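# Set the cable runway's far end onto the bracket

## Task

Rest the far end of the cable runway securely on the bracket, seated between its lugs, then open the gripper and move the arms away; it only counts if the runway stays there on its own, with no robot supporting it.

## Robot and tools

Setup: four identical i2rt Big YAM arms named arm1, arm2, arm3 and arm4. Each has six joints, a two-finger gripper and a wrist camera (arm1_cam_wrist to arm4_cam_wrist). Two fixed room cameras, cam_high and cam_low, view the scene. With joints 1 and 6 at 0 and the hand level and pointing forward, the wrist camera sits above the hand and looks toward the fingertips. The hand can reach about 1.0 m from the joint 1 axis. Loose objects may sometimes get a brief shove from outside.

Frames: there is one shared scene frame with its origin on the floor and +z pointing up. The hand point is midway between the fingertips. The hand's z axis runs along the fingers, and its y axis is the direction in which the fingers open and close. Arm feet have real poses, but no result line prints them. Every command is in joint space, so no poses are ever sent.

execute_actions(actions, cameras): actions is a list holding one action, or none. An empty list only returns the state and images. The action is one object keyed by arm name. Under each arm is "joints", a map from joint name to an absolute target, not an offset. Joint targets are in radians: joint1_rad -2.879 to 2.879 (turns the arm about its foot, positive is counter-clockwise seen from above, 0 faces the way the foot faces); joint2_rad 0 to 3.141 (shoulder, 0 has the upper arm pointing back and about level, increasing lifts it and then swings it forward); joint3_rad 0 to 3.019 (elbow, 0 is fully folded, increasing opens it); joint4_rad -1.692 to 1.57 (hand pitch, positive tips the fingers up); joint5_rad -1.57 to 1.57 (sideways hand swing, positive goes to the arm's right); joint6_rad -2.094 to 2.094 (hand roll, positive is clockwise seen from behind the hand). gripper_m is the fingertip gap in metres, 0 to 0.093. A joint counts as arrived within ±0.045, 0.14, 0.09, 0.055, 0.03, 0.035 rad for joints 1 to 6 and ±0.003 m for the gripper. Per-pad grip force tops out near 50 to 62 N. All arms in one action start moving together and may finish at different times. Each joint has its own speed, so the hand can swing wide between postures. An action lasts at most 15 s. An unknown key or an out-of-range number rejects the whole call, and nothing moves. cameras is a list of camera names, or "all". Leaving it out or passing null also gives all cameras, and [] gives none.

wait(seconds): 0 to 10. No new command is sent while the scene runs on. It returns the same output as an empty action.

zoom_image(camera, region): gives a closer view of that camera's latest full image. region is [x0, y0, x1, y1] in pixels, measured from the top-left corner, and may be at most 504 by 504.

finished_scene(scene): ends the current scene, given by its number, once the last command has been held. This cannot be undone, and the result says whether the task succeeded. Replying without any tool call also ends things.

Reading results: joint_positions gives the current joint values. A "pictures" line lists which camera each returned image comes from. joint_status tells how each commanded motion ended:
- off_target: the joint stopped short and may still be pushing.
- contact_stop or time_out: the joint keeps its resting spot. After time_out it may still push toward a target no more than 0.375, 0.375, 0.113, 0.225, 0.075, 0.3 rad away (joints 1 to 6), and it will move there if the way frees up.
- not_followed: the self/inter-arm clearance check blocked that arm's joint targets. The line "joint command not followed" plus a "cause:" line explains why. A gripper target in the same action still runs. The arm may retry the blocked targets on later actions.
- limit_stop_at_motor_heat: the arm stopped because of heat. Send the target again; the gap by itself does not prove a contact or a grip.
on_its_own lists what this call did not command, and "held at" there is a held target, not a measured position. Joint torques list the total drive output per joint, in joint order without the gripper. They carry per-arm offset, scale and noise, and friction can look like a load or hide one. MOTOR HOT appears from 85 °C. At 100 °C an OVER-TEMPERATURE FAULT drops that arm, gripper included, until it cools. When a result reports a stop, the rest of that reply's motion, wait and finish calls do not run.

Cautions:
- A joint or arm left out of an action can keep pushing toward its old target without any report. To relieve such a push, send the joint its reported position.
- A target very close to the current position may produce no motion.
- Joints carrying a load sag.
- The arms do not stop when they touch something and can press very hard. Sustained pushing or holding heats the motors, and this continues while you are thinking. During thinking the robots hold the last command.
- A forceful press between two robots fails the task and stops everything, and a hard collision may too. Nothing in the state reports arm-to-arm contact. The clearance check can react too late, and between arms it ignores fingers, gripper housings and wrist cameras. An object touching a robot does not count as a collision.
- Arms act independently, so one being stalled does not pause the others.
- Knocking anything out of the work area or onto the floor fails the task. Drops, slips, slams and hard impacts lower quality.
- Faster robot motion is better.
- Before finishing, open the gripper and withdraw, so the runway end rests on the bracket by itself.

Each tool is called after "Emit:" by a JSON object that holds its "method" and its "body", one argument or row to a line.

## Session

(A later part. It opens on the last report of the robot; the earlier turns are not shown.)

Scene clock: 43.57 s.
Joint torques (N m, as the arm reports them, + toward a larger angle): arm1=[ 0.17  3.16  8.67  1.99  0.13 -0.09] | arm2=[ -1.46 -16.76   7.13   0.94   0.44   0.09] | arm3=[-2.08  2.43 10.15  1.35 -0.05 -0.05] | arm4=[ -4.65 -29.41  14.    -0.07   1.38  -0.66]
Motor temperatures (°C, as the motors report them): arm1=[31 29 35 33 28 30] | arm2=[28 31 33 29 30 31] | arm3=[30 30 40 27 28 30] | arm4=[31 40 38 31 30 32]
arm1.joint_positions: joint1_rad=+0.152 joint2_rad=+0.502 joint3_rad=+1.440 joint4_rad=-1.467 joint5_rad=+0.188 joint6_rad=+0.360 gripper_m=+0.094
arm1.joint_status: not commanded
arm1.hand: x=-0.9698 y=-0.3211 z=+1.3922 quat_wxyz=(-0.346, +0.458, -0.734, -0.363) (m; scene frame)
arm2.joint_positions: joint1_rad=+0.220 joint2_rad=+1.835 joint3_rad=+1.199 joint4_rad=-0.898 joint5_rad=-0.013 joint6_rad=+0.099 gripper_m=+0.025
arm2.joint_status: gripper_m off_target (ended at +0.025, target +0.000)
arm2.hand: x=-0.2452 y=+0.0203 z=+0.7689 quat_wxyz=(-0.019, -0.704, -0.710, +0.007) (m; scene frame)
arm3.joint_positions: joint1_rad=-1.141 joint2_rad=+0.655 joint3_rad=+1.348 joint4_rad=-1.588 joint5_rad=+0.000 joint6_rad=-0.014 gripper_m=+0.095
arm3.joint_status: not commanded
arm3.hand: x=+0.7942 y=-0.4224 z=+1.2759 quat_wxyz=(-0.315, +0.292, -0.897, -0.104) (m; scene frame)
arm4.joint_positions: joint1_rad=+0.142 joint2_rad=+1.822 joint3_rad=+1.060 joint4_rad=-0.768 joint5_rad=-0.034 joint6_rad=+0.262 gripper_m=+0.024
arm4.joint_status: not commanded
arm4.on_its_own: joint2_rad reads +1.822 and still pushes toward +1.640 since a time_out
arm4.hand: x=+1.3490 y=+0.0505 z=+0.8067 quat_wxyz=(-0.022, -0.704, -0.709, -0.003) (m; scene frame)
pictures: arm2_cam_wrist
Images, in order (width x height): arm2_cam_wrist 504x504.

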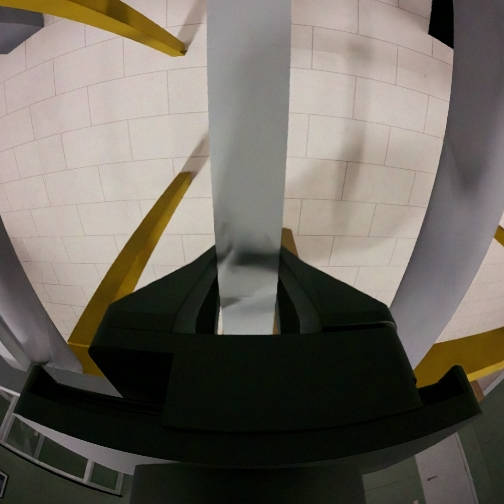

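Emit:
{"method": "execute_actions", "body": {
  "actions": [
    {"arm2":{"joints":{"joint1_rad":0.10,"joint2_rad":1.60,"joint3_rad":1.28,"joint6_rad":-0.01}},"arm4":{"joints":{"joint1_rad":0.025,"joint4_rad":-0.70,"joint6_rad":0.14}}}
  ],
  "cameras": ["cam_low","arm3_cam_wrist","arm4_cam_wrist","cam_high"]
}}

Emit:
{"method": "zoom_image", "body": {
  "camera": "cam_high",
  "region": [170, 190, 270, 280]
}}

Emit:
{"method": "zoom_image", "body": {
  "camera": "arm3_cam_wrist",
  "region": [170, 0, 330, 100]
}}

Emit:
{"method": "zoom_image", "body": {
  "camera": "cam_low",
  "region": [340, 220, 500, 320]
}}

Scene clock: 47.90 s.
Joint torques (N m, as the arm reports them, + toward a larger angle): arm1=[ 0.21  3.16  8.66  1.98  0.13 -0.09] | arm2=[ -0.68 -33.81  14.02   1.07   0.15   0.09] | arm3=[-1.87  1.82 10.1   1.29 -0.02 -0.02] | arm4=[  0.69 -28.63  15.     1.61   0.34  -0.04]
Motor temperatures (°C, as the motors report them): arm1=[31 29 35 33 28 30] | arm2=[28 32 34 29 30 31] | arm3=[30 30 40 27 28 30] | arm4=[31 40 38 31 30 32]
arm1.joint_positions: joint1_rad=+0.152 joint2_rad=+0.502 joint3_rad=+1.440 joint4_rad=-1.467 joint5_rad=+0.188 joint6_rad=+0.360 gripper_m=+0.094
arm1.joint_status: not commanded
arm1.hand: x=-0.9698 y=-0.3211 z=+1.3922 quat_wxyz=(-0.346, +0.458, -0.734, -0.363) (m; scene frame)
arm2.joint_positions: joint1_rad=+0.094 joint2_rad=+1.797 joint3_rad=+1.199 joint4_rad=-0.900 joint5_rad=-0.005 joint6_rad=-0.020 gripper_m=+0.025
arm2.joint_status: joint2_rad time_out (moved -0.038 of -0.235); the others done
arm2.on_its_own: joint2_rad reads +1.797 and still pushes toward +1.600 since a time_out
arm2.hand: x=-0.3095 y=+0.0136 z=+0.7870 quat_wxyz=(-0.028, -0.706, -0.707, +0.024) (m; scene frame)
arm3.joint_positions: joint1_rad=-1.141 joint2_rad=+0.655 joint3_rad=+1.348 joint4_rad=-1.588 joint5_rad=+0.000 joint6_rad=-0.014 gripper_m=+0.095
arm3.joint_status: not commanded
arm3.hand: x=+0.7942 y=-0.4224 z=+1.2759 quat_wxyz=(-0.315, +0.292, -0.897, -0.104) (m; scene frame)
arm4.joint_positions: joint1_rad=+0.016 joint2_rad=+1.822 joint3_rad=+1.047 joint4_rad=-0.729 joint5_rad=-0.007 joint6_rad=+0.146 gripper_m=+0.024
arm4.joint_status: all done
arm4.on_its_own: joint2_rad reads +1.822 and still pushes toward +1.640 since a time_out
arm4.hand: x=+1.2877 y=+0.0337 z=+0.8040 quat_wxyz=(-0.025, -0.708, -0.706, +0.019) (m; scene frame)
pictures: arm3_cam_wrist, arm4_cam_wrist, cam_high, cam_low
Images, in order (width x height): arm3_cam_wrist 504x504, arm4_cam_wrist 504x504, cam_high 672x504, cam_low 672x504.

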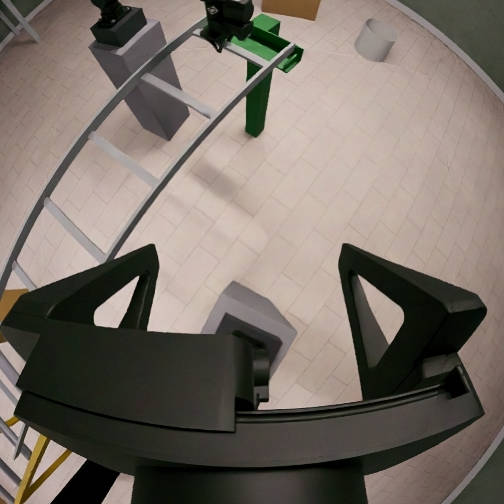

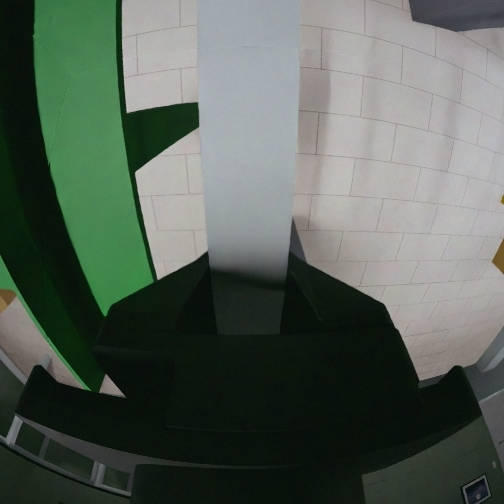

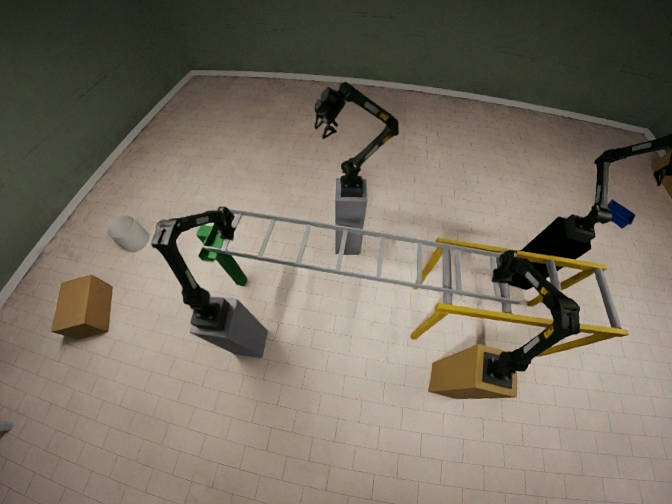

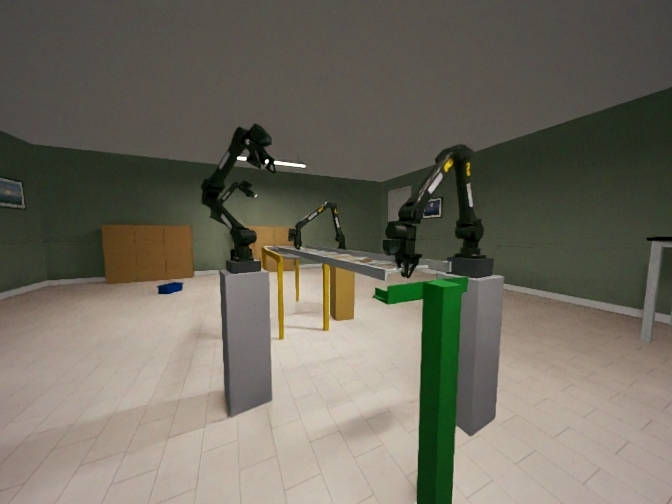

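Region (170, 190, 270, 280) of cam_high's 672x504 image, scaled by 5.040, with more detail than that image has; it fills the top 454 rows of this view, and the rest is white.

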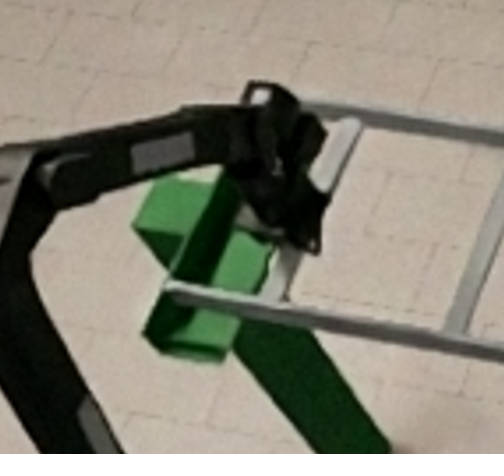

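Region (170, 0, 330, 100) of arm3_cam_wrist's 504x504 image, scaled by 3.150, with more detail than that image has; it fills the top 315 rows of this view, and the rest is white.

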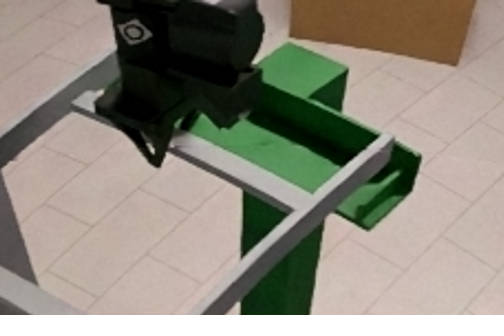

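Region (340, 220, 500, 320) of cam_low's 672x504 image, scaled by 3.150, with more detail than that image has; it fills the top 315 rows of this view, and the rest is white.

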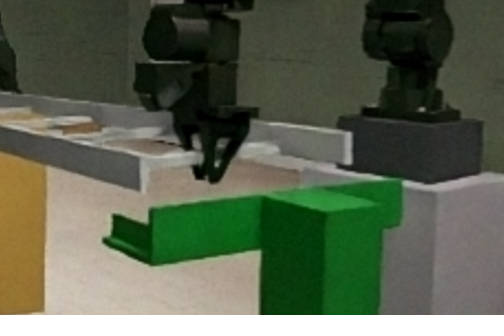

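Emit:
{"method": "execute_actions", "body": {
  "actions": [
    {"arm2":{"joints":{"joint1_rad":0.125,"joint2_rad":1.80,"joint3_rad":1.21}},"arm4":{"joints":{"joint1_rad":0.06,"joint2_rad":1.715,"joint6_rad":0.165}}}
  ],
  "cameras": ["cam_low","arm3_cam_wrist","cam_high"]
}}

Emit:
{"method": "zoom_image", "body": {
  "camera": "cam_high",
  "region": [170, 190, 270, 280]
}}

Emit:
{"method": "zoom_image", "body": {
  "camera": "arm3_cam_wrist",
  "region": [170, 0, 330, 100]
}}

Emit:
{"method": "zoom_image", "body": {
  "camera": "cam_low",
  "region": [340, 220, 500, 320]
}}

Scene clock: 55.07 s.
Joint torques (N m, as the arm reports them, + toward a larger angle): arm1=[ 0.16  3.14  8.66  1.98  0.13 -0.09] | arm2=[ -1.05 -18.2    9.6    0.81  -0.13  -0.16] | arm3=[-1.35  0.77 10.25  1.41  0.   -0.02] | arm4=[  0.51 -28.81  14.45   0.02  -0.03  -0.1 ]
Motor temperatures (°C, as the motors report them): arm1=[31 29 35 33 28 30] | arm2=[28 35 35 29 30 31] | arm3=[30 30 41 27 28 30] | arm4=[31 41 39 31 30 32]
arm1.joint_positions: joint1_rad=+0.152 joint2_rad=+0.502 joint3_rad=+1.440 joint4_rad=-1.467 joint5_rad=+0.188 joint6_rad=+0.360 gripper_m=+0.094
arm1.joint_status: not commanded
arm1.hand: x=-0.9698 y=-0.3211 z=+1.3922 quat_wxyz=(-0.346, +0.458, -0.734, -0.363) (m; scene frame)
arm2.joint_positions: joint1_rad=+0.122 joint2_rad=+1.807 joint3_rad=+1.184 joint4_rad=-0.895 joint5_rad=+0.002 joint6_rad=+0.005 gripper_m=+0.025
arm2.joint_status: all done
arm2.hand: x=-0.2964 y=+0.0203 z=+0.7775 quat_wxyz=(-0.019, -0.706, -0.708, +0.019) (m; scene frame)
arm3.joint_positions: joint1_rad=-1.141 joint2_rad=+0.655 joint3_rad=+1.348 joint4_rad=-1.588 joint5_rad=+0.000 joint6_rad=-0.014 gripper_m=+0.095
arm3.joint_status: not commanded
arm3.hand: x=+0.7942 y=-0.4224 z=+1.2759 quat_wxyz=(-0.315, +0.292, -0.897, -0.104) (m; scene frame)
arm4.joint_positions: joint1_rad=+0.050 joint2_rad=+1.890 joint3_rad=+1.047 joint4_rad=-0.693 joint5_rad=+0.003 joint6_rad=+0.179 gripper_m=+0.024
arm4.joint_status: joint2_rad off_target (ended at +1.891, target +1.715); the others done
arm4.on_its_own: joint2_rad reads +1.890 and still pushes toward +1.715 since a time_out
arm4.hand: x=+1.3007 y=+0.0394 z=+0.7736 quat_wxyz=(-0.010, -0.708, -0.706, +0.013) (m; scene frame)
pictures: arm3_cam_wrist, cam_high, cam_low
Images, in order (width x height): arm3_cam_wrist 504x504, cam_high 672x504, cam_low 672x504.

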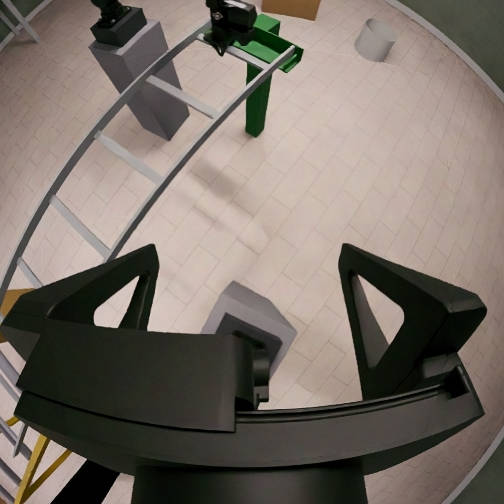

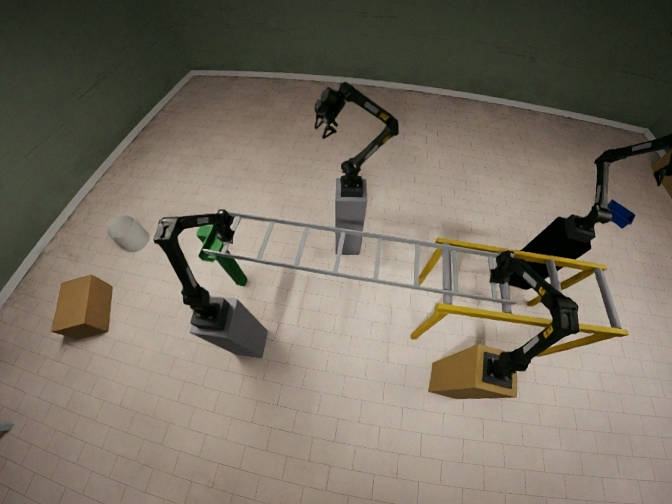

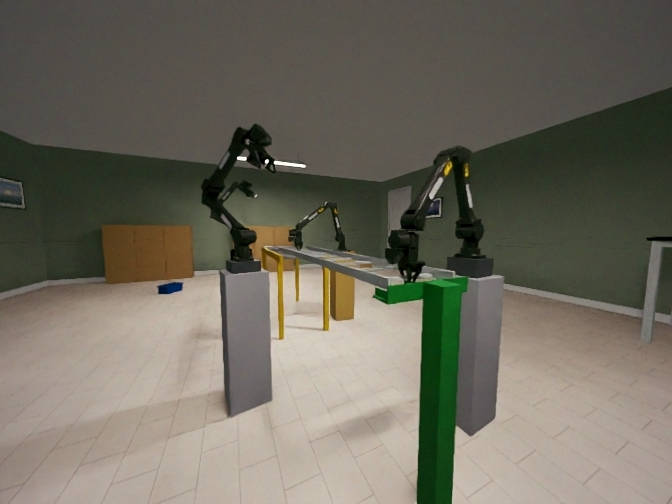

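Region (170, 190, 270, 280) of cam_high's 672x504 image, scaled by 5.040, with more detail than that image has; it fills the top 454 rows of this view, and the rest is white.

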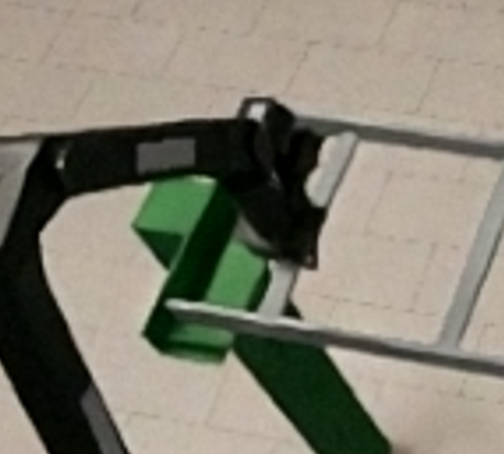

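Region (170, 0, 330, 100) of arm3_cam_wrist's 504x504 image, scaled by 3.150, with more detail than that image has; it fills the top 315 rows of this view, and the rest is white.

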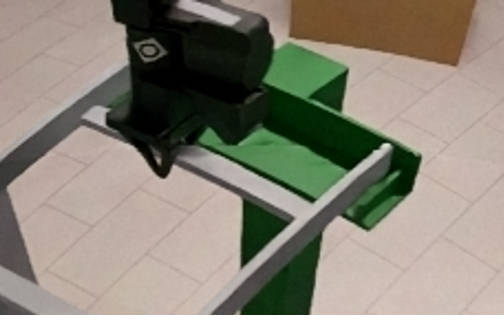

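Region (340, 220, 500, 320) of cam_low's 672x504 image, scaled by 3.150, with more detail than that image has; it fills the top 315 rows of this view, and the rest is white.

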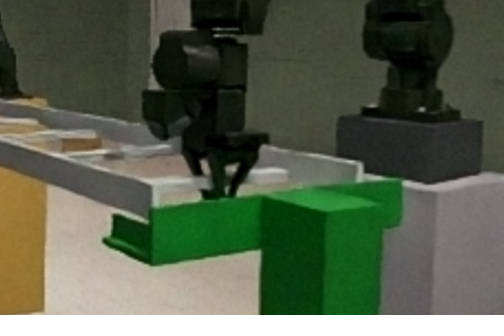

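Emit:
{"method": "execute_actions", "body": {
  "actions": [
    {"arm2":{"joints":{"gripper_m":0.05}},"arm4":{"joints":{"joint1_rad":0.085,"joint2_rad":1.88,"joint4_rad":-0.67}}}
  ],
  "cameras": ["arm3_cam_wrist","cam_high"]
}}

Emit:
{"method": "zoom_image", "body": {
  "camera": "cam_high",
  "region": [170, 190, 270, 280]
}}

Emit:
{"method": "zoom_image", "body": {
  "camera": "arm3_cam_wrist",
  "region": [170, 0, 330, 100]
}}

Scene clock: 57.70 s.
Joint torques (N m, as the arm reports them, + toward a larger angle): arm1=[ 0.19  3.17  8.66  1.98  0.13 -0.09] | arm2=[ -0.96 -17.77   9.67   0.85  -0.13  -0.12] | arm3=[-2.07  1.98 10.09  1.34 -0.04 -0.01] | arm4=[  1.86 -22.08  13.72  -0.15  -0.27  -0.18]
Motor temperatures (°C, as the motors report them): arm1=[31 29 35 33 28 30] | arm2=[28 34 35 29 30 31] | arm3=[30 30 41 27 28 30] | arm4=[31 41 39 31 30 32]
arm1.joint_positions: joint1_rad=+0.152 joint2_rad=+0.502 joint3_rad=+1.440 joint4_rad=-1.467 joint5_rad=+0.188 joint6_rad=+0.360 gripper_m=+0.094
arm1.joint_status: not commanded
arm1.hand: x=-0.9698 y=-0.3211 z=+1.3922 quat_wxyz=(-0.346, +0.458, -0.734, -0.363) (m; scene frame)
arm2.joint_positions: joint1_rad=+0.122 joint2_rad=+1.803 joint3_rad=+1.184 joint4_rad=-0.895 joint5_rad=+0.002 joint6_rad=+0.002 gripper_m=+0.050
arm2.joint_status: all done
arm2.hand: x=-0.2964 y=+0.0198 z=+0.7795 quat_wxyz=(-0.020, -0.704, -0.709, +0.021) (m; scene frame)
arm3.joint_positions: joint1_rad=-1.141 joint2_rad=+0.655 joint3_rad=+1.348 joint4_rad=-1.588 joint5_rad=+0.000 joint6_rad=-0.014 gripper_m=+0.095
arm3.joint_status: not commanded
arm3.hand: x=+0.7942 y=-0.4224 z=+1.2759 quat_wxyz=(-0.315, +0.292, -0.897, -0.104) (m; scene frame)
arm4.joint_positions: joint1_rad=+0.061 joint2_rad=+1.958 joint3_rad=+1.051 joint4_rad=-0.658 joint5_rad=+0.009 joint6_rad=+0.188 gripper_m=+0.024
arm4.joint_status: all done
arm4.hand: x=+1.3041 y=+0.0437 z=+0.7448 quat_wxyz=(+0.004, -0.707, -0.707, +0.007) (m; scene frame)
pictures: arm3_cam_wrist, cam_high
Images, in order (width x height): arm3_cam_wrist 504x504, cam_high 672x504.

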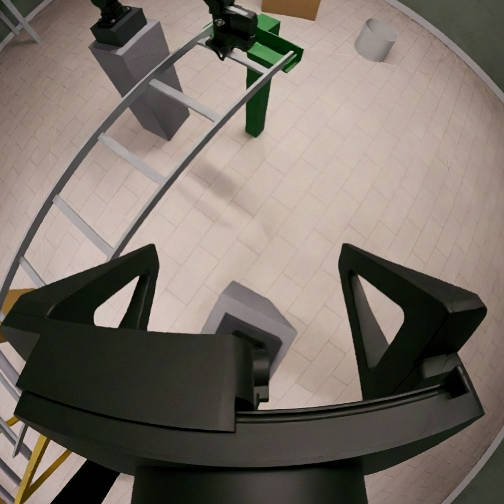

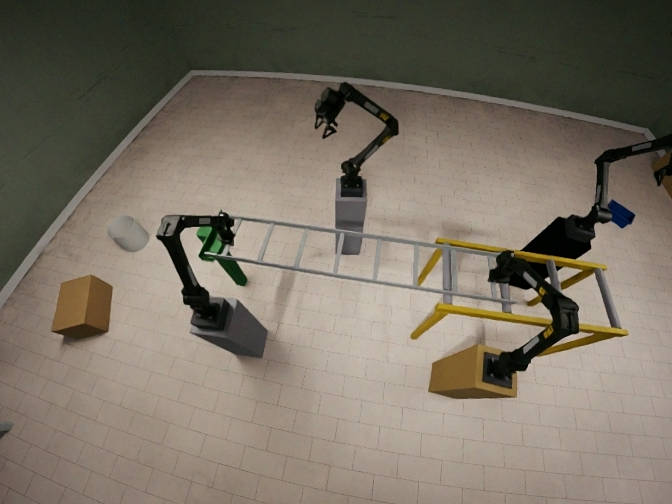

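Region (170, 190, 270, 280) of cam_high's 672x504 image, scaled by 5.040, with more detail than that image has; it fills the top 454 rows of this view, and the rest is white.

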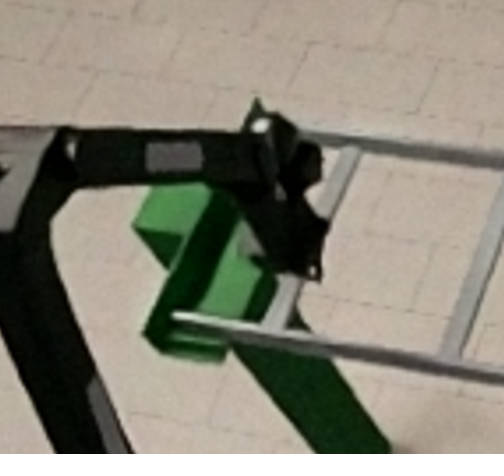

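Region (170, 0, 330, 100) of arm3_cam_wrist's 504x504 image, scaled by 3.150, with more detail than that image has; it fills the top 315 rows of this view, and the rest is white.

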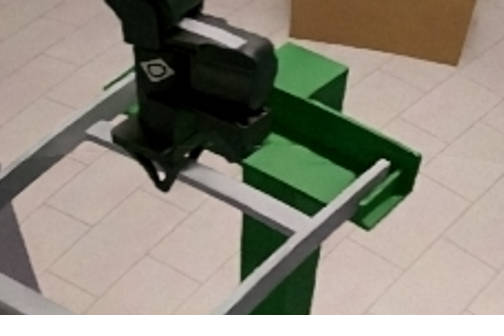

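Emit:
{"method": "execute_actions", "body": {
  "actions": [
    {"arm2":{"joints":{"joint2_rad":1.2}},"arm4":{"joints":{"joint1_rad":0.065,"joint2_rad":1.95,"joint3_rad":1.07,"gripper_m":0.055}}}
  ],
  "cameras": []
}}

Emit:
{"method": "execute_actions", "body": {
  "actions": [
    {"arm4":{"joints":{"joint2_rad":1.3,"joint4_rad":-0.9}}}
  ],
  "cameras": ["arm3_cam_wrist","arm4_cam_wrist","cam_high","cam_low"]
}}

Emit:
{"method": "zoom_image", "body": {
  "camera": "arm3_cam_wrist",
  "region": [170, 0, 330, 100]
}}

Scene clock: 61.17 s.
Joint torques (N m, as the arm reports them, + toward a larger angle): arm1=[ 0.17  3.14  8.67  1.98  0.13 -0.09] | arm2=[-1.   -9.42 12.29  1.98 -0.13 -0.13] | arm3=[-1.69  2.38 10.09  1.15 -0.01  0.  ] | arm4=[  0.18 -16.04   8.09  -0.06  -0.01  -0.07]
Motor temperatures (°C, as the motors report them): arm1=[31 29 35 33 28 30] | arm2=[28 34 35 29 30 31] | arm3=[30 30 41 27 28 30] | arm4=[31 40 38 31 30 32]
arm1.joint_positions: joint1_rad=+0.152 joint2_rad=+0.502 joint3_rad=+1.440 joint4_rad=-1.467 joint5_rad=+0.188 joint6_rad=+0.360 gripper_m=+0.094
arm1.joint_status: not commanded
arm1.hand: x=-0.9698 y=-0.3211 z=+1.3922 quat_wxyz=(-0.346, +0.458, -0.734, -0.363) (m; scene frame)
arm2.joint_positions: joint1_rad=+0.122 joint2_rad=+1.189 joint3_rad=+1.184 joint4_rad=-0.895 joint5_rad=+0.002 joint6_rad=+0.002 gripper_m=+0.050
arm2.joint_status: all done
arm2.hand: x=-0.2969 y=+0.0418 z=+1.0759 quat_wxyz=(-0.234, -0.666, -0.669, +0.232) (m; scene frame)
arm3.joint_positions: joint1_rad=-1.141 joint2_rad=+0.655 joint3_rad=+1.348 joint4_rad=-1.588 joint5_rad=+0.000 joint6_rad=-0.014 gripper_m=+0.095
arm3.joint_status: not commanded
arm3.hand: x=+0.7942 y=-0.4224 z=+1.2759 quat_wxyz=(-0.315, +0.292, -0.897, -0.104) (m; scene frame)
arm4.joint_positions: joint1_rad=+0.061 joint2_rad=+1.954 joint3_rad=+1.052 joint4_rad=-0.661 joint5_rad=+0.003 joint6_rad=+0.175 gripper_m=+0.055
arm4.joint_status: all done
arm4.hand: x=+1.3052 y=+0.0434 z=+0.7466 quat_wxyz=(+0.002, -0.702, -0.712, +0.005) (m; scene frame)
pictures: none
No camera images: the call's "cameras" was empty. Leave "cameras" out to get every camera's image.

Scene clock: 62.63 s.
Joint torques (N m, as the arm reports them, + toward a larger angle): arm1=[ 0.21  3.15  8.66  1.99  0.13 -0.09] | arm2=[-1.01 -9.22 12.19  1.94 -0.14 -0.12] | arm3=[-1.64  1.75 10.21  1.27 -0.04  0.  ] | arm4=[ 0.19 -9.44 12.41  0.8  -0.04 -0.09]
Motor temperatures (°C, as the motors report them): arm1=[31 29 35 33 28 30] | arm2=[28 34 35 29 30 31] | arm3=[30 30 41 27 28 30] | arm4=[31 40 38 31 30 32]
arm1.joint_positions: joint1_rad=+0.152 joint2_rad=+0.502 joint3_rad=+1.440 joint4_rad=-1.467 joint5_rad=+0.188 joint6_rad=+0.360 gripper_m=+0.094
arm1.joint_status: not commanded
arm1.hand: x=-0.9698 y=-0.3211 z=+1.3922 quat_wxyz=(-0.346, +0.458, -0.734, -0.363) (m; scene frame)
arm2.joint_positions: joint1_rad=+0.122 joint2_rad=+1.189 joint3_rad=+1.184 joint4_rad=-0.895 joint5_rad=+0.002 joint6_rad=+0.002 gripper_m=+0.050
arm2.joint_status: not commanded
arm2.hand: x=-0.2969 y=+0.0418 z=+1.0759 quat_wxyz=(-0.234, -0.666, -0.669, +0.232) (m; scene frame)
arm3.joint_positions: joint1_rad=-1.141 joint2_rad=+0.655 joint3_rad=+1.348 joint4_rad=-1.588 joint5_rad=+0.000 joint6_rad=-0.014 gripper_m=+0.095
arm3.joint_status: not commanded
arm3.hand: x=+0.7942 y=-0.4224 z=+1.2759 quat_wxyz=(-0.315, +0.292, -0.897, -0.104) (m; scene frame)
arm4.joint_positions: joint1_rad=+0.061 joint2_rad=+1.288 joint3_rad=+1.052 joint4_rad=-0.890 joint5_rad=+0.003 joint6_rad=+0.175 gripper_m=+0.055
arm4.joint_status: all done
arm4.hand: x=+1.3062 y=+0.0488 z=+1.0374 quat_wxyz=(-0.177, -0.685, -0.695, +0.128) (m; scene frame)
pictures: arm3_cam_wrist, arm4_cam_wrist, cam_high, cam_low
Images, in order (width x height): arm3_cam_wrist 504x504, arm4_cam_wrist 504x504, cam_high 672x504, cam_low 672x504.

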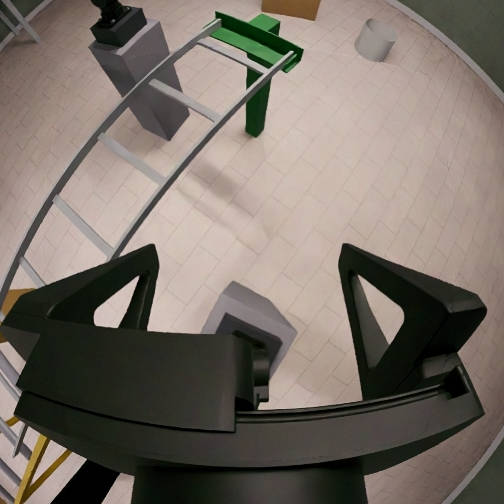

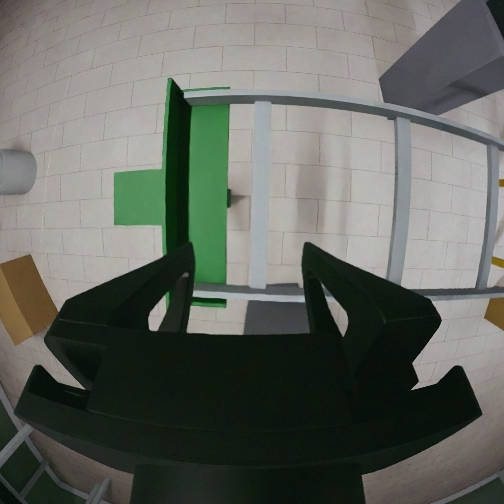

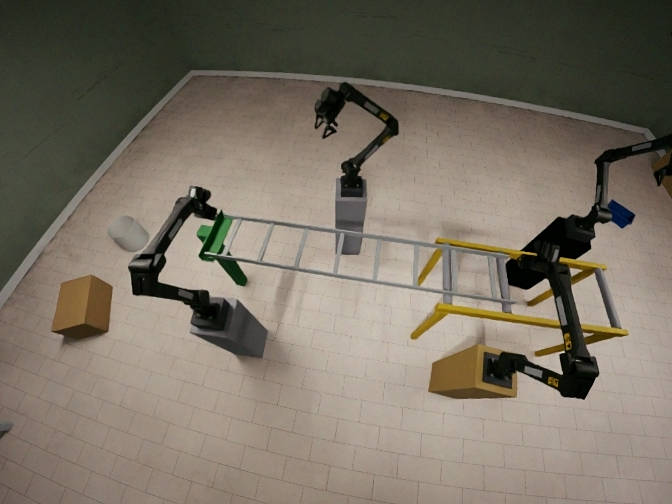

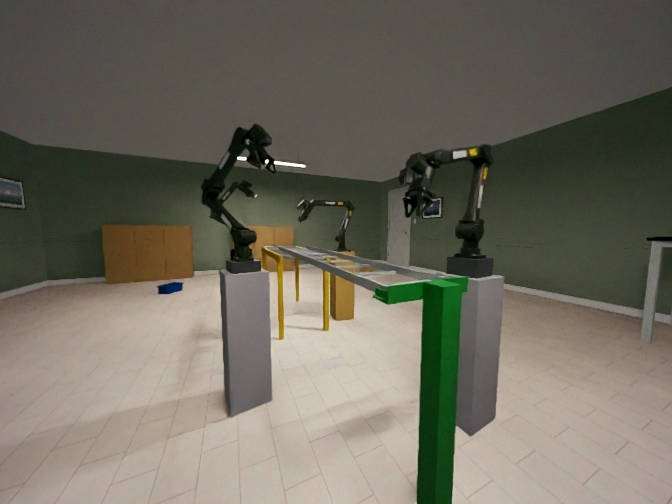

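Region (170, 0, 330, 100) of arm3_cam_wrist's 504x504 image, scaled by 3.150, with more detail than that image has; it fills the top 315 rows of this view, and the rest is white.

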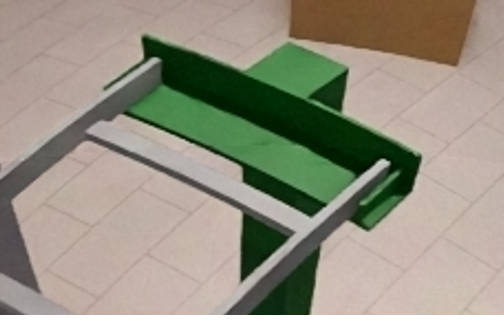

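Emit:
{"method": "finished_scene", "body": {
  "scene": 2
}}

The scene is finished: the task was done.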